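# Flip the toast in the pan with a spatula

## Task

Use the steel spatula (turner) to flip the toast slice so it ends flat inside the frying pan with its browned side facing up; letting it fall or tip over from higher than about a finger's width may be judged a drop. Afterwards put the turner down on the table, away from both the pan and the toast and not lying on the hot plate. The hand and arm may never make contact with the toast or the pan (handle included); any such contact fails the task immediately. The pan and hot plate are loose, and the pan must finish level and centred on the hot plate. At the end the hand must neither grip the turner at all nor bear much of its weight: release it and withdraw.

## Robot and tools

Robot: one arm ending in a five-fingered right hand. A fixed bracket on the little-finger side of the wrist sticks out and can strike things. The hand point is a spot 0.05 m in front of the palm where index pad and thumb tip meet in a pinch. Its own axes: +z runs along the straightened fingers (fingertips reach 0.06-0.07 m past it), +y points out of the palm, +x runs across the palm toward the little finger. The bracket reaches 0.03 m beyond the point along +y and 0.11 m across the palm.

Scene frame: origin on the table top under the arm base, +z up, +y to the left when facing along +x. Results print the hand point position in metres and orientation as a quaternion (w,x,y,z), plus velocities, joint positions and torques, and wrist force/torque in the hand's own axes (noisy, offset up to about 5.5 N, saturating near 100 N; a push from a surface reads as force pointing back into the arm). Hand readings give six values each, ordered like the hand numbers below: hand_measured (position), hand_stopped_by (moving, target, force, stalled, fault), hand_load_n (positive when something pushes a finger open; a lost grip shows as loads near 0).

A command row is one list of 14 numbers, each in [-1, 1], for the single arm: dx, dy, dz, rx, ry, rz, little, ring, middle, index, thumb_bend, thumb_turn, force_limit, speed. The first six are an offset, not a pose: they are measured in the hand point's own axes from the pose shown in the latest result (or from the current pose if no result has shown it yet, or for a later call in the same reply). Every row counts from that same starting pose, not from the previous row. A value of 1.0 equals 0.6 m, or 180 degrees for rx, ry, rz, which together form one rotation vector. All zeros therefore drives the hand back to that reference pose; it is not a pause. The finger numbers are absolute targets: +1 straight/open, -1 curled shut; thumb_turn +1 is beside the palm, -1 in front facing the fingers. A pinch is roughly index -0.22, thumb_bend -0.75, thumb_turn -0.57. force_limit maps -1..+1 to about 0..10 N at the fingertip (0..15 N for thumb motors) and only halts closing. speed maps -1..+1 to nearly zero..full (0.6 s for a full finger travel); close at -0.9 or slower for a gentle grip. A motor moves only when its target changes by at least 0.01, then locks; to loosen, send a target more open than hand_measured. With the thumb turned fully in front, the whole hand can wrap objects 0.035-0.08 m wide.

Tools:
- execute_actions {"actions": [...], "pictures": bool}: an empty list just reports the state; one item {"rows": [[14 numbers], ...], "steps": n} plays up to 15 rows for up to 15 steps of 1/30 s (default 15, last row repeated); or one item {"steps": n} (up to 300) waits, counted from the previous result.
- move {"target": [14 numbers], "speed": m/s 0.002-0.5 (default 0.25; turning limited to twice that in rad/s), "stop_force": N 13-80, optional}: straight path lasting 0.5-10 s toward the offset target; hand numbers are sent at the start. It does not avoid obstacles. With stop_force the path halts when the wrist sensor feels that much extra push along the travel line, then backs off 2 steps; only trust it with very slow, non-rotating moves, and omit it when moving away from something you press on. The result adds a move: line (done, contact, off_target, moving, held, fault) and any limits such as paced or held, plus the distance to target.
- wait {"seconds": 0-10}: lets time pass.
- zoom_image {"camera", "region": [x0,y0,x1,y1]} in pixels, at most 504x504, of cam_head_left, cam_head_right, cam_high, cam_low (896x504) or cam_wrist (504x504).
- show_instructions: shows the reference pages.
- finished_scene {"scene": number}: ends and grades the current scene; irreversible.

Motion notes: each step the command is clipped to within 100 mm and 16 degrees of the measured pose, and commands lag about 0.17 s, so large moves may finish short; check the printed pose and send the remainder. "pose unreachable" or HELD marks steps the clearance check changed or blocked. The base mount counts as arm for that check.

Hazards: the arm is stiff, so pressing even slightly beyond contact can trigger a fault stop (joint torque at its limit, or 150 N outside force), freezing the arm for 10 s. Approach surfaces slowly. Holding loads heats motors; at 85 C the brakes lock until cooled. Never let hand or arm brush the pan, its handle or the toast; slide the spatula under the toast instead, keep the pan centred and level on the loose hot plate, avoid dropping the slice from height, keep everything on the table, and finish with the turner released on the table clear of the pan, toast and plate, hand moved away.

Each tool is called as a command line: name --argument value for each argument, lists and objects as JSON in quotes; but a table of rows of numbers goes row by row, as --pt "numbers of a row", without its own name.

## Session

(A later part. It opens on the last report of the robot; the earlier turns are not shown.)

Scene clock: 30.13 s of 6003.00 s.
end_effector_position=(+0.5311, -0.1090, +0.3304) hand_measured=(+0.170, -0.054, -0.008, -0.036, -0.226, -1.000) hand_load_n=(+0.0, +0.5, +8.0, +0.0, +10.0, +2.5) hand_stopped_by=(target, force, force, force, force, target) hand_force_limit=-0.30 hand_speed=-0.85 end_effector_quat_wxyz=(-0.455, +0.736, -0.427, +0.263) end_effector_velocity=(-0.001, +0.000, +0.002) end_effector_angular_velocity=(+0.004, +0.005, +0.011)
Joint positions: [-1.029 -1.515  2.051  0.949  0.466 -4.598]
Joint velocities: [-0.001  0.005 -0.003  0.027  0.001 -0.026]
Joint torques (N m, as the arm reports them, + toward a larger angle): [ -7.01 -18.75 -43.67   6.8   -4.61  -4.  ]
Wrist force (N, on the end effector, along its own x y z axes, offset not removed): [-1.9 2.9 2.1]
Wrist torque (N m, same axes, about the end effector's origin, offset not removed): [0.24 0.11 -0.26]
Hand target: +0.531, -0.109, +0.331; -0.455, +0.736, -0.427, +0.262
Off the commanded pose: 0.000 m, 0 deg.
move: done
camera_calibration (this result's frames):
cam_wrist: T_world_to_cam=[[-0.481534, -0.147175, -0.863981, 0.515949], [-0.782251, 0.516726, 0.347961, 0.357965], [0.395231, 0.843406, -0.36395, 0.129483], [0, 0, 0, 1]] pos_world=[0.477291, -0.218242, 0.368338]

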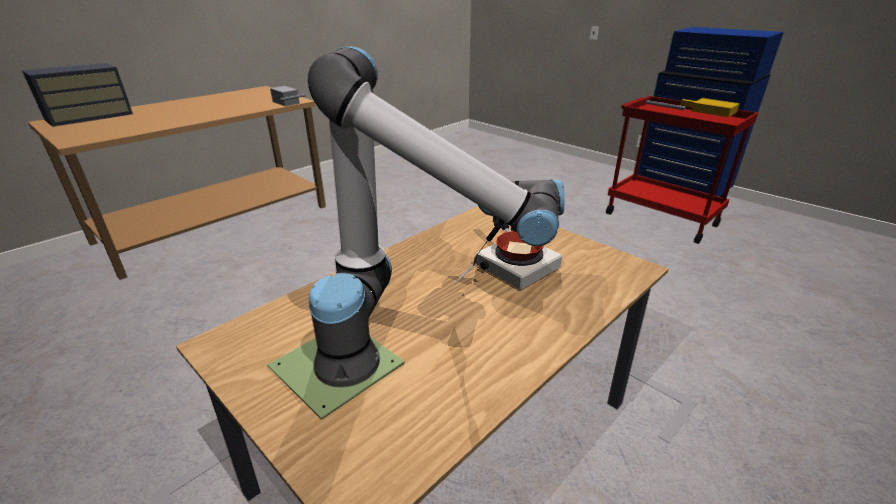

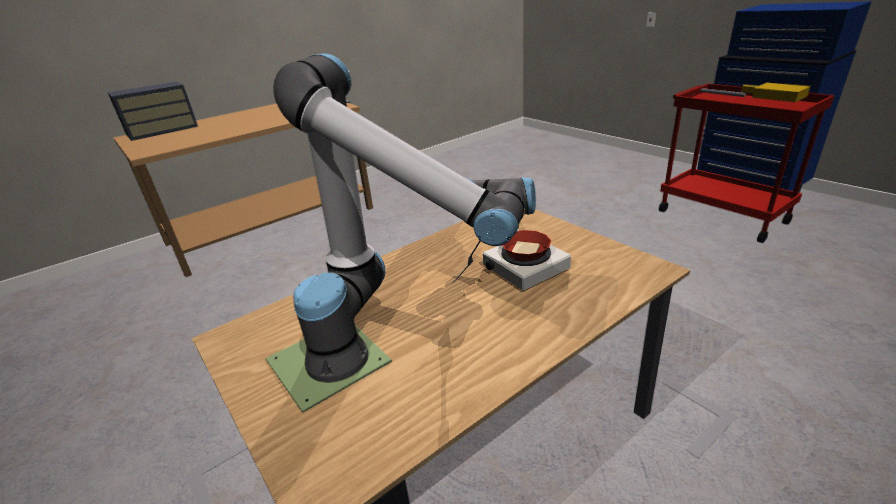

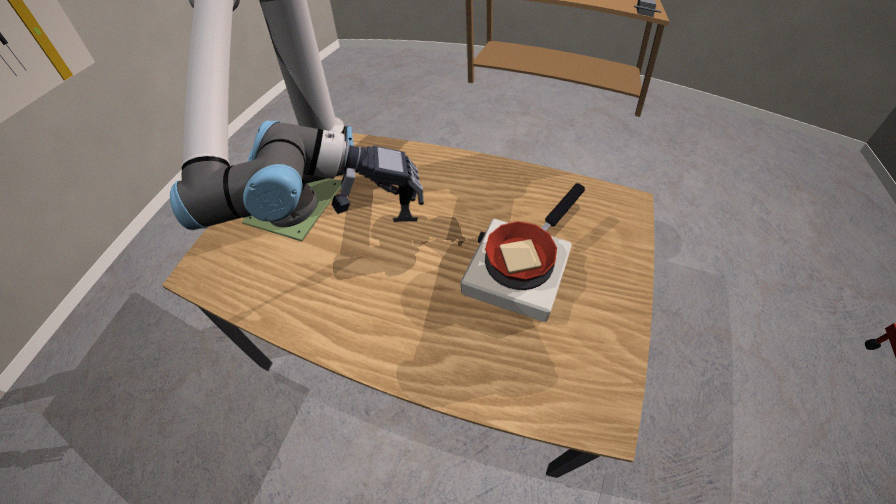

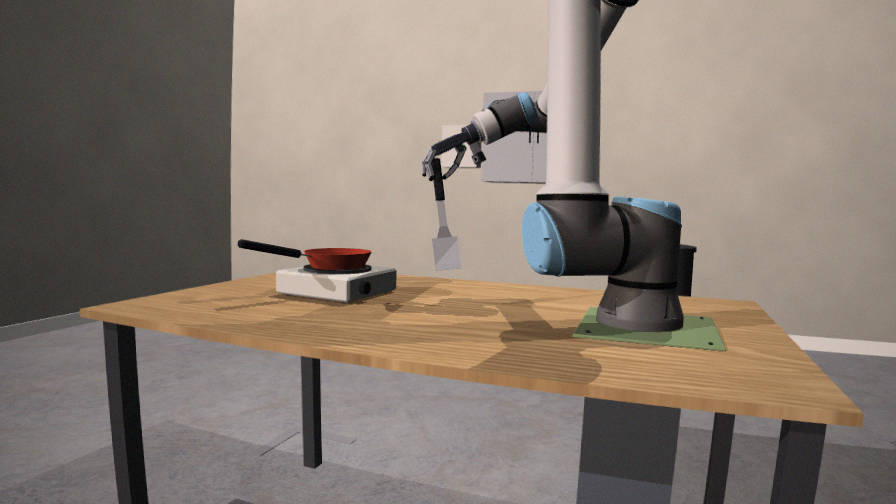

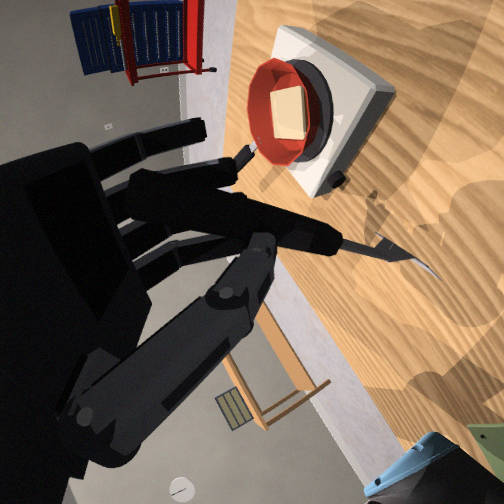

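move --target '[-0.15,0.12,0.06,0,0,0,0.17,0.17,-0.6,0.17,-0.3,-1,-0.3,-0.85]' --speed 0.06

move --target '[0.1,0.13,0.066,0,0,0,0.17,0.17,-0.6,0.17,-0.3,-1,-0.3,-0.85]' --speed 0.03

Scene clock: 37.03 s of 6003.00 s.
end_effector_position=(+0.4864, -0.0309, +0.2503) hand_measured=(+0.170, +0.170, -0.008, +0.170, -0.226, -1.000) hand_load_n=(+0.0, +0.0, +9.5, +0.0, +8.0, +0.5) hand_stopped_by=(target, target, force, target, force, target) hand_force_limit=-0.30 hand_speed=-0.85 end_effector_quat_wxyz=(-0.455, +0.736, -0.427, +0.263) end_effector_velocity=(-0.001, +0.002, -0.001) end_effector_angular_velocity=(+0.000, +0.001, -0.000)
Joint positions: [-1.015 -1.571  2.271  0.756  0.467 -4.566]
Joint velocities: [ 0.001 -0.002  0.004 -0.003  0.     0.002]
Joint torques (N m, as the arm reports them, + toward a larger angle): [ 12.97 -43.81 -13.21   1.97   0.44   3.51]
Wrist force (N, on the end effector, along its own x y z axes, offset not removed): [2.1 0.0 2.1]
Wrist torque (N m, same axes, about the end effector's origin, offset not removed): [-0.25 -0.52 -0.09]
Hand target: +0.486, -0.031, +0.250; -0.455, +0.736, -0.427, +0.263
Off the commanded pose: 0.000 m, 0 deg.
After step 90, 1.43 s passed at rest.
move: done
camera_calibration (this result's frames):
cam_wrist: T_world_to_cam=[[-0.481549, -0.147195, -0.86397, 0.436664], [-0.782261, 0.516702, 0.347976, 0.310575], [0.395195, 0.843417, -0.363962, 0.0521579], [0, 0, 0, 1]] pos_world=[0.432613, -0.140191, 0.288176]

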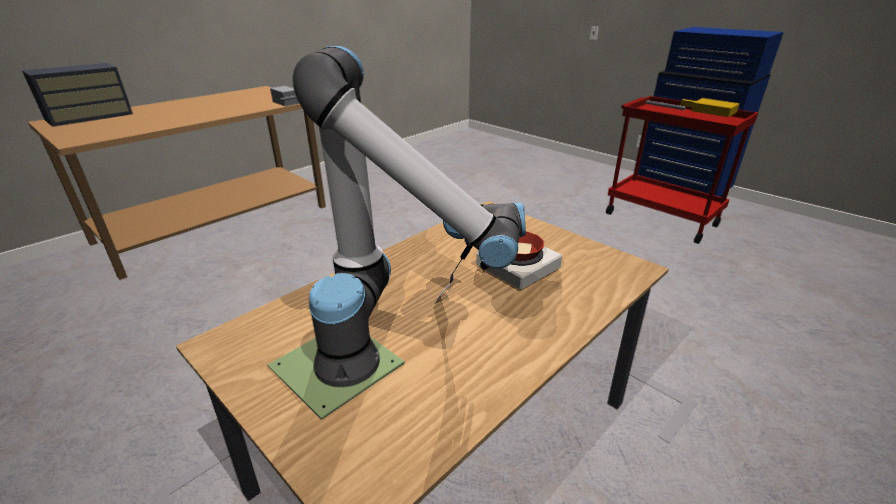

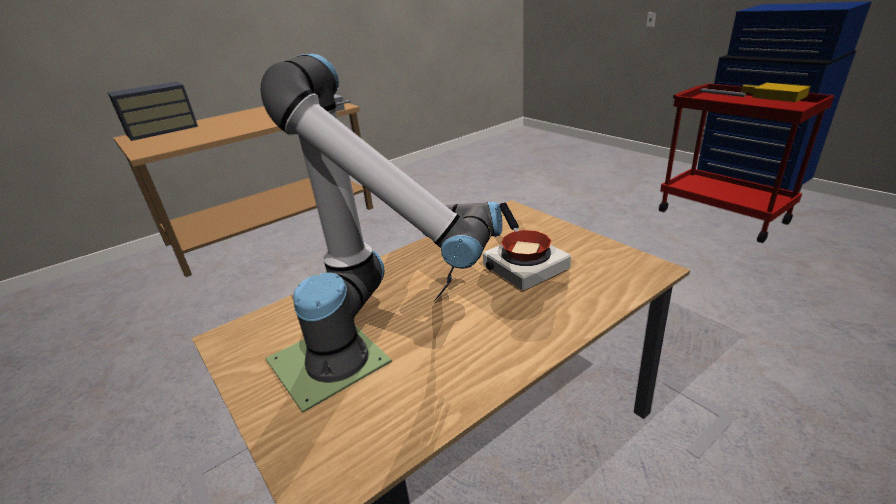

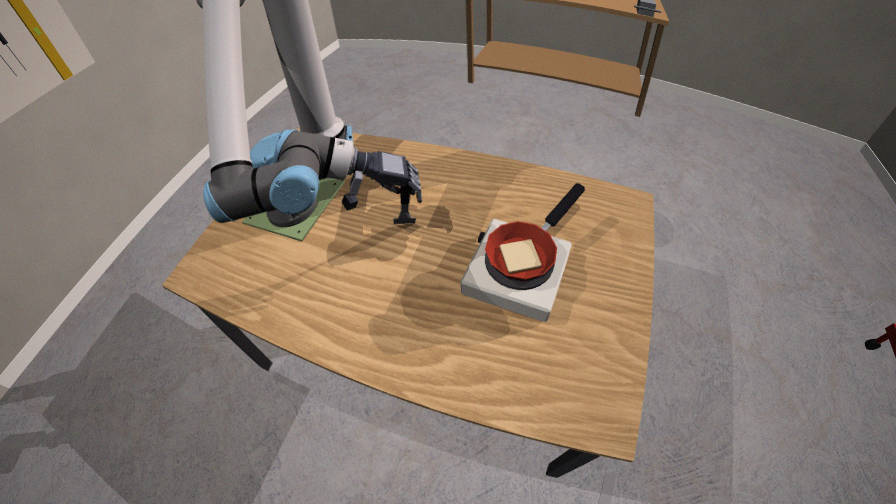

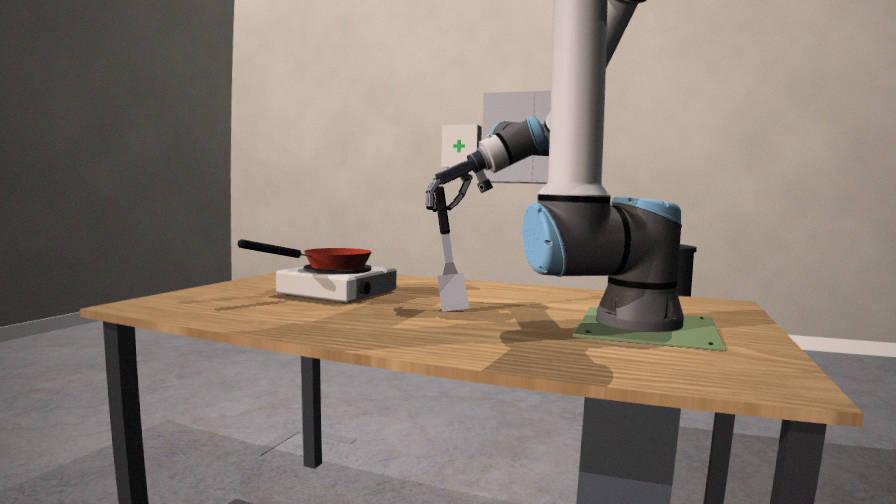

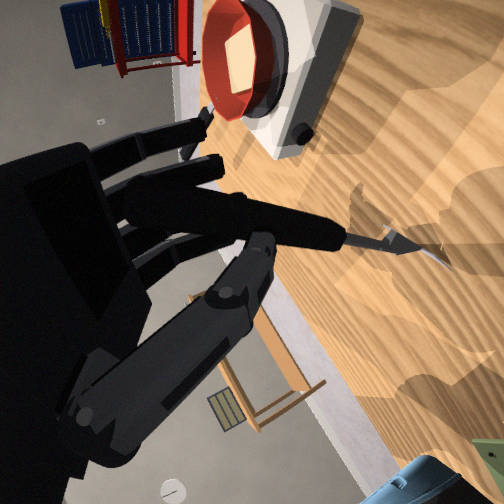

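Scene clock: 40.93 s of 6003.00 s.
end_effector_position=(+0.5165, -0.0824, +0.1630) hand_measured=(+0.170, +0.170, -0.008, +0.170, -0.226, -1.000) hand_load_n=(+0.0, +0.0, +10.0, +0.0, +7.5, -0.5) hand_stopped_by=(target, target, force, target, force, target) hand_force_limit=-0.30 hand_speed=-0.85 end_effector_quat_wxyz=(-0.455, +0.736, -0.427, +0.263) end_effector_velocity=(+0.001, -0.002, -0.003) end_effector_angular_velocity=(-0.001, +0.001, -0.000)
Joint positions: [-1.023 -1.351  2.24   0.585  0.466 -4.585]
Joint velocities: [-0.     0.006 -0.001 -0.005  0.001  0.   ]
Joint torques (N m, as the arm reports them, + toward a larger angle): [ -7.71 -22.13 -36.95   1.91  -3.96  -3.57]
Wrist force (N, on the end effector, along its own x y z axes, offset not removed): [-1.9 -2.1 4.3]
Wrist torque (N m, same axes, about the end effector's origin, offset not removed): [-0.73 0.06 -0.22]
Hand target: +0.517, -0.083, +0.163; -0.455, +0.736, -0.427, +0.263
Off the commanded pose: 0.000 m, 0 deg.
move: done
camera_calibration (this result's frames):
cam_wrist: T_world_to_cam=[[-0.481536, -0.147203, -0.863976, 0.368223], [-0.782273, 0.516689, 0.347967, 0.39114], [0.395185, 0.843424, -0.363958, 0.0519411], [0, 0, 0, 1]] pos_world=[0.462764, -0.191703, 0.200936]

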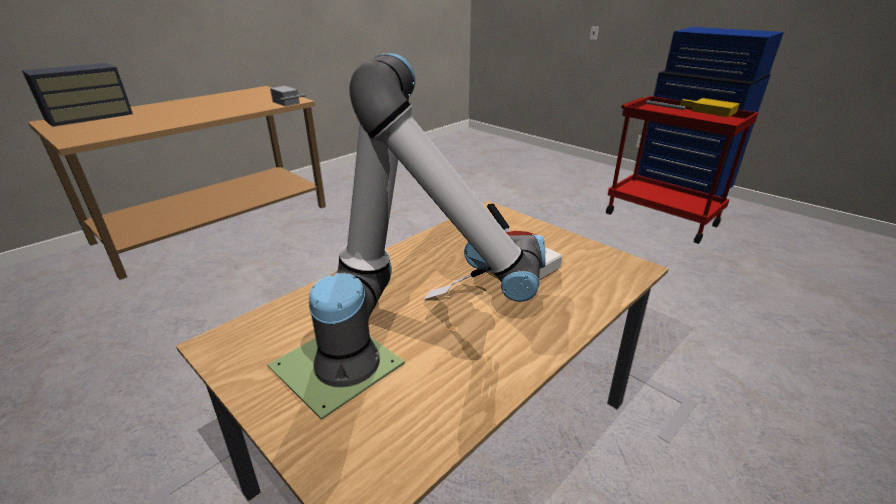

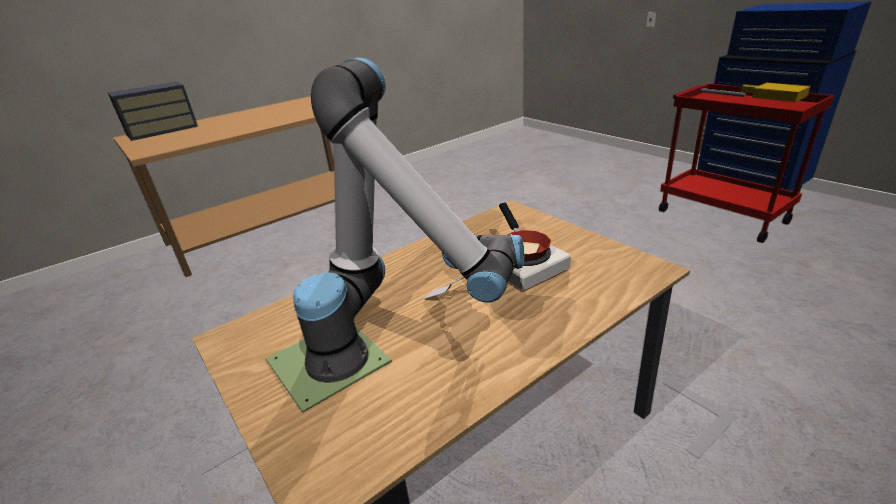

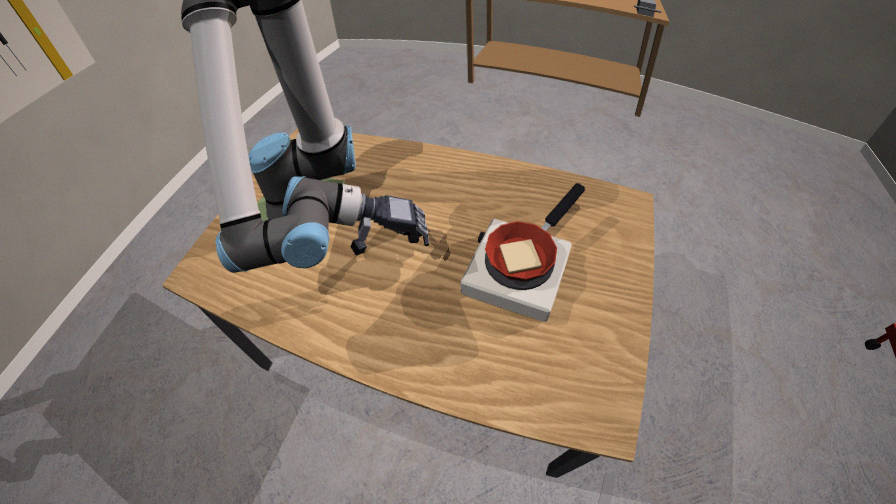

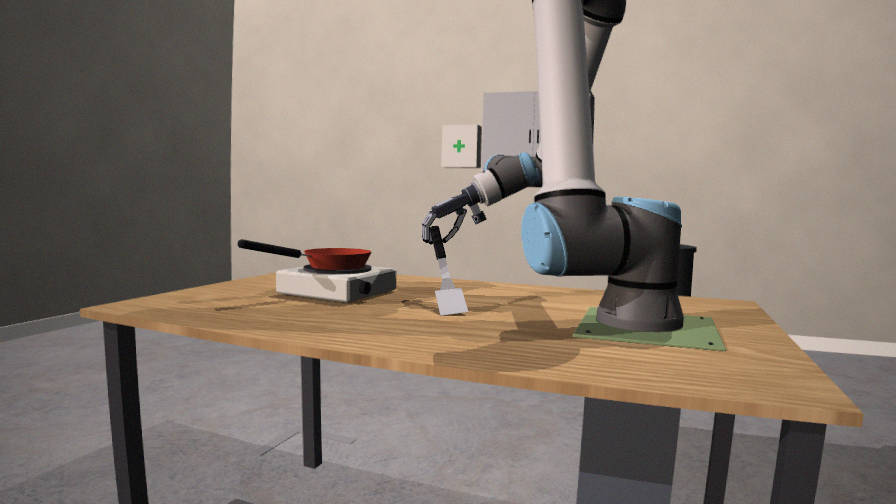

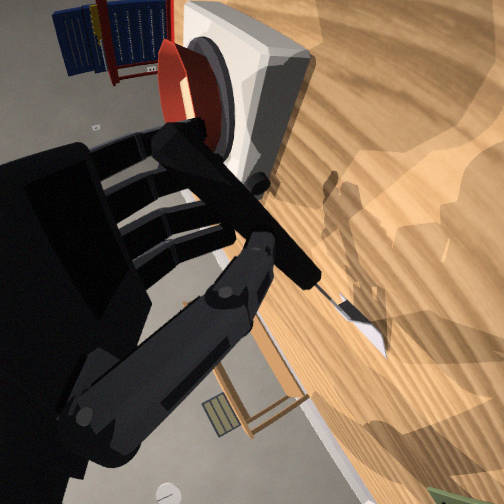

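move --target '[0.07,0.207,0.104,0,0,0,0.17,0.17,-0.6,0.17,-0.3,-1,-0.3,-0.85]' --speed 0.05

zoom_image --camera "cam_low" --region '[400,250,500,320]'

Scene clock: 47.80 s of 6003.00 s.
end_effector_position=(+0.5375, -0.1185, +0.0243) hand_measured=(+0.170, +0.170, -0.008, +0.170, -0.226, -1.000) hand_load_n=(+0.0, +0.0, +10.0, +0.0, +8.5, +0.5) hand_stopped_by=(target, target, force, target, force, target) hand_force_limit=-0.30 hand_speed=-0.85 end_effector_quat_wxyz=(-0.455, +0.736, -0.427, +0.263) end_effector_velocity=(+0.001, -0.000, -0.002) end_effector_angular_velocity=(+0.003, -0.001, -0.001)
Joint positions: [-1.028 -1.062  2.21   0.334  0.466 -4.595]
Joint velocities: [ 0.     0.005 -0.001 -0.004 -0.002  0.002]
Joint torques (N m, as the arm reports them, + toward a larger angle): [ -0.07 -39.59 -25.73   1.61  -4.17   3.2 ]
Wrist force (N, on the end effector, along its own x y z axes, offset not removed): [-0.8 3.9 2.1]
Wrist torque (N m, same axes, about the end effector's origin, offset not removed): [0.54 -0.16 0.05]
Hand target: +0.538, -0.119, +0.024; -0.455, +0.736, -0.427, +0.263
Off the commanded pose: 0.000 m, 0 deg.
After step 90, 0.53 s passed at rest.
move: done
camera_calibration (this result's frames):
cam_wrist: T_world_to_cam=[[-0.481456, -0.147343, -0.863997, 0.253145], [-0.782318, 0.516719, 0.347821, 0.474498], [0.395195, 0.843381, -0.364047, 0.0235954], [0, 0, 0, 1]] pos_world=[0.483761, -0.227783, 0.0622661]

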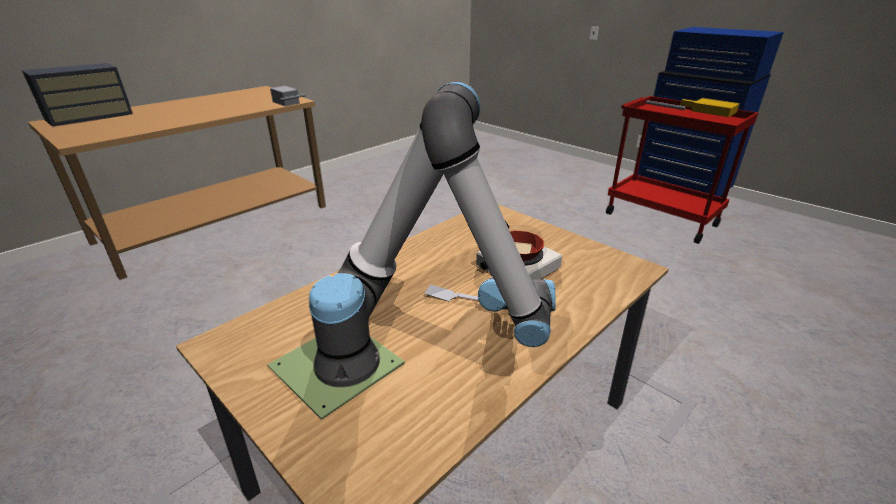

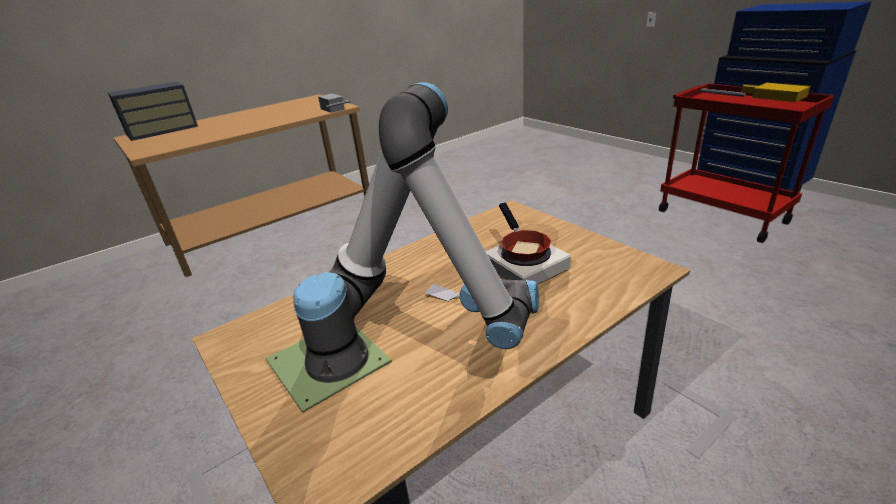

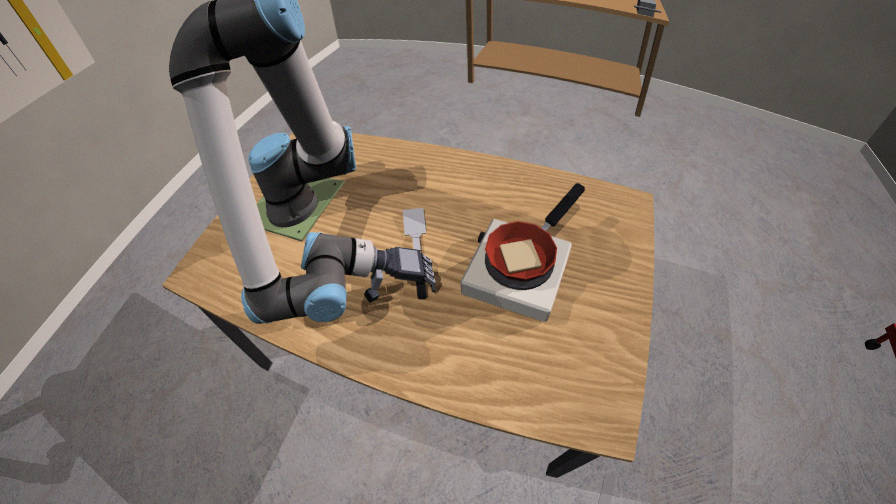

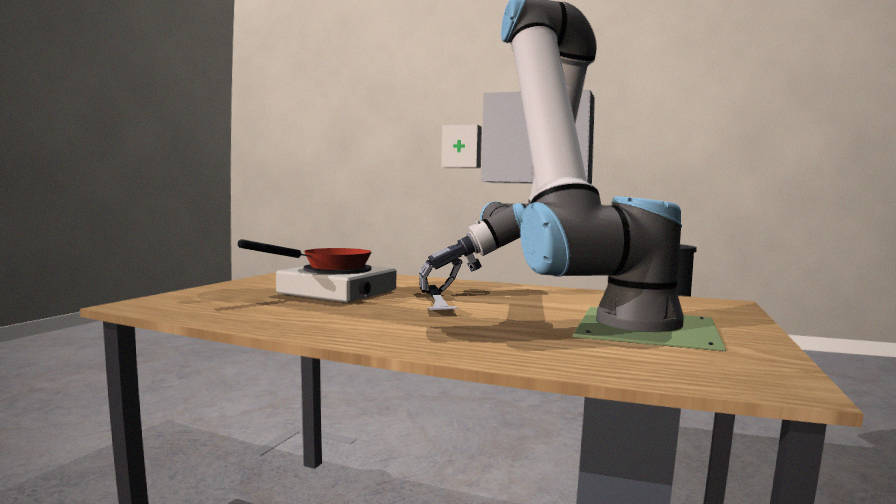

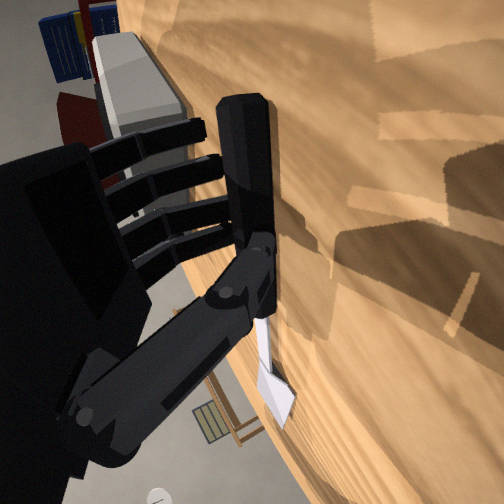

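Region (400, 250, 500, 320) of cam_low's 896x504 image, scaled by 5.040, with more detail than that image has; it fills the top 353 rows of this view, and the rest is white.

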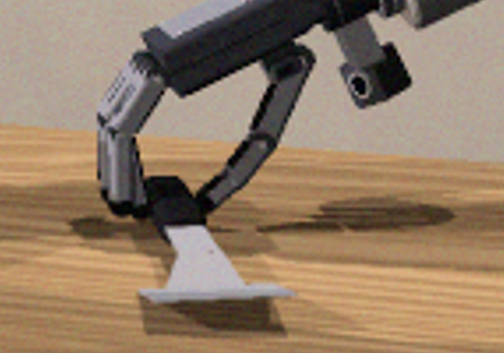

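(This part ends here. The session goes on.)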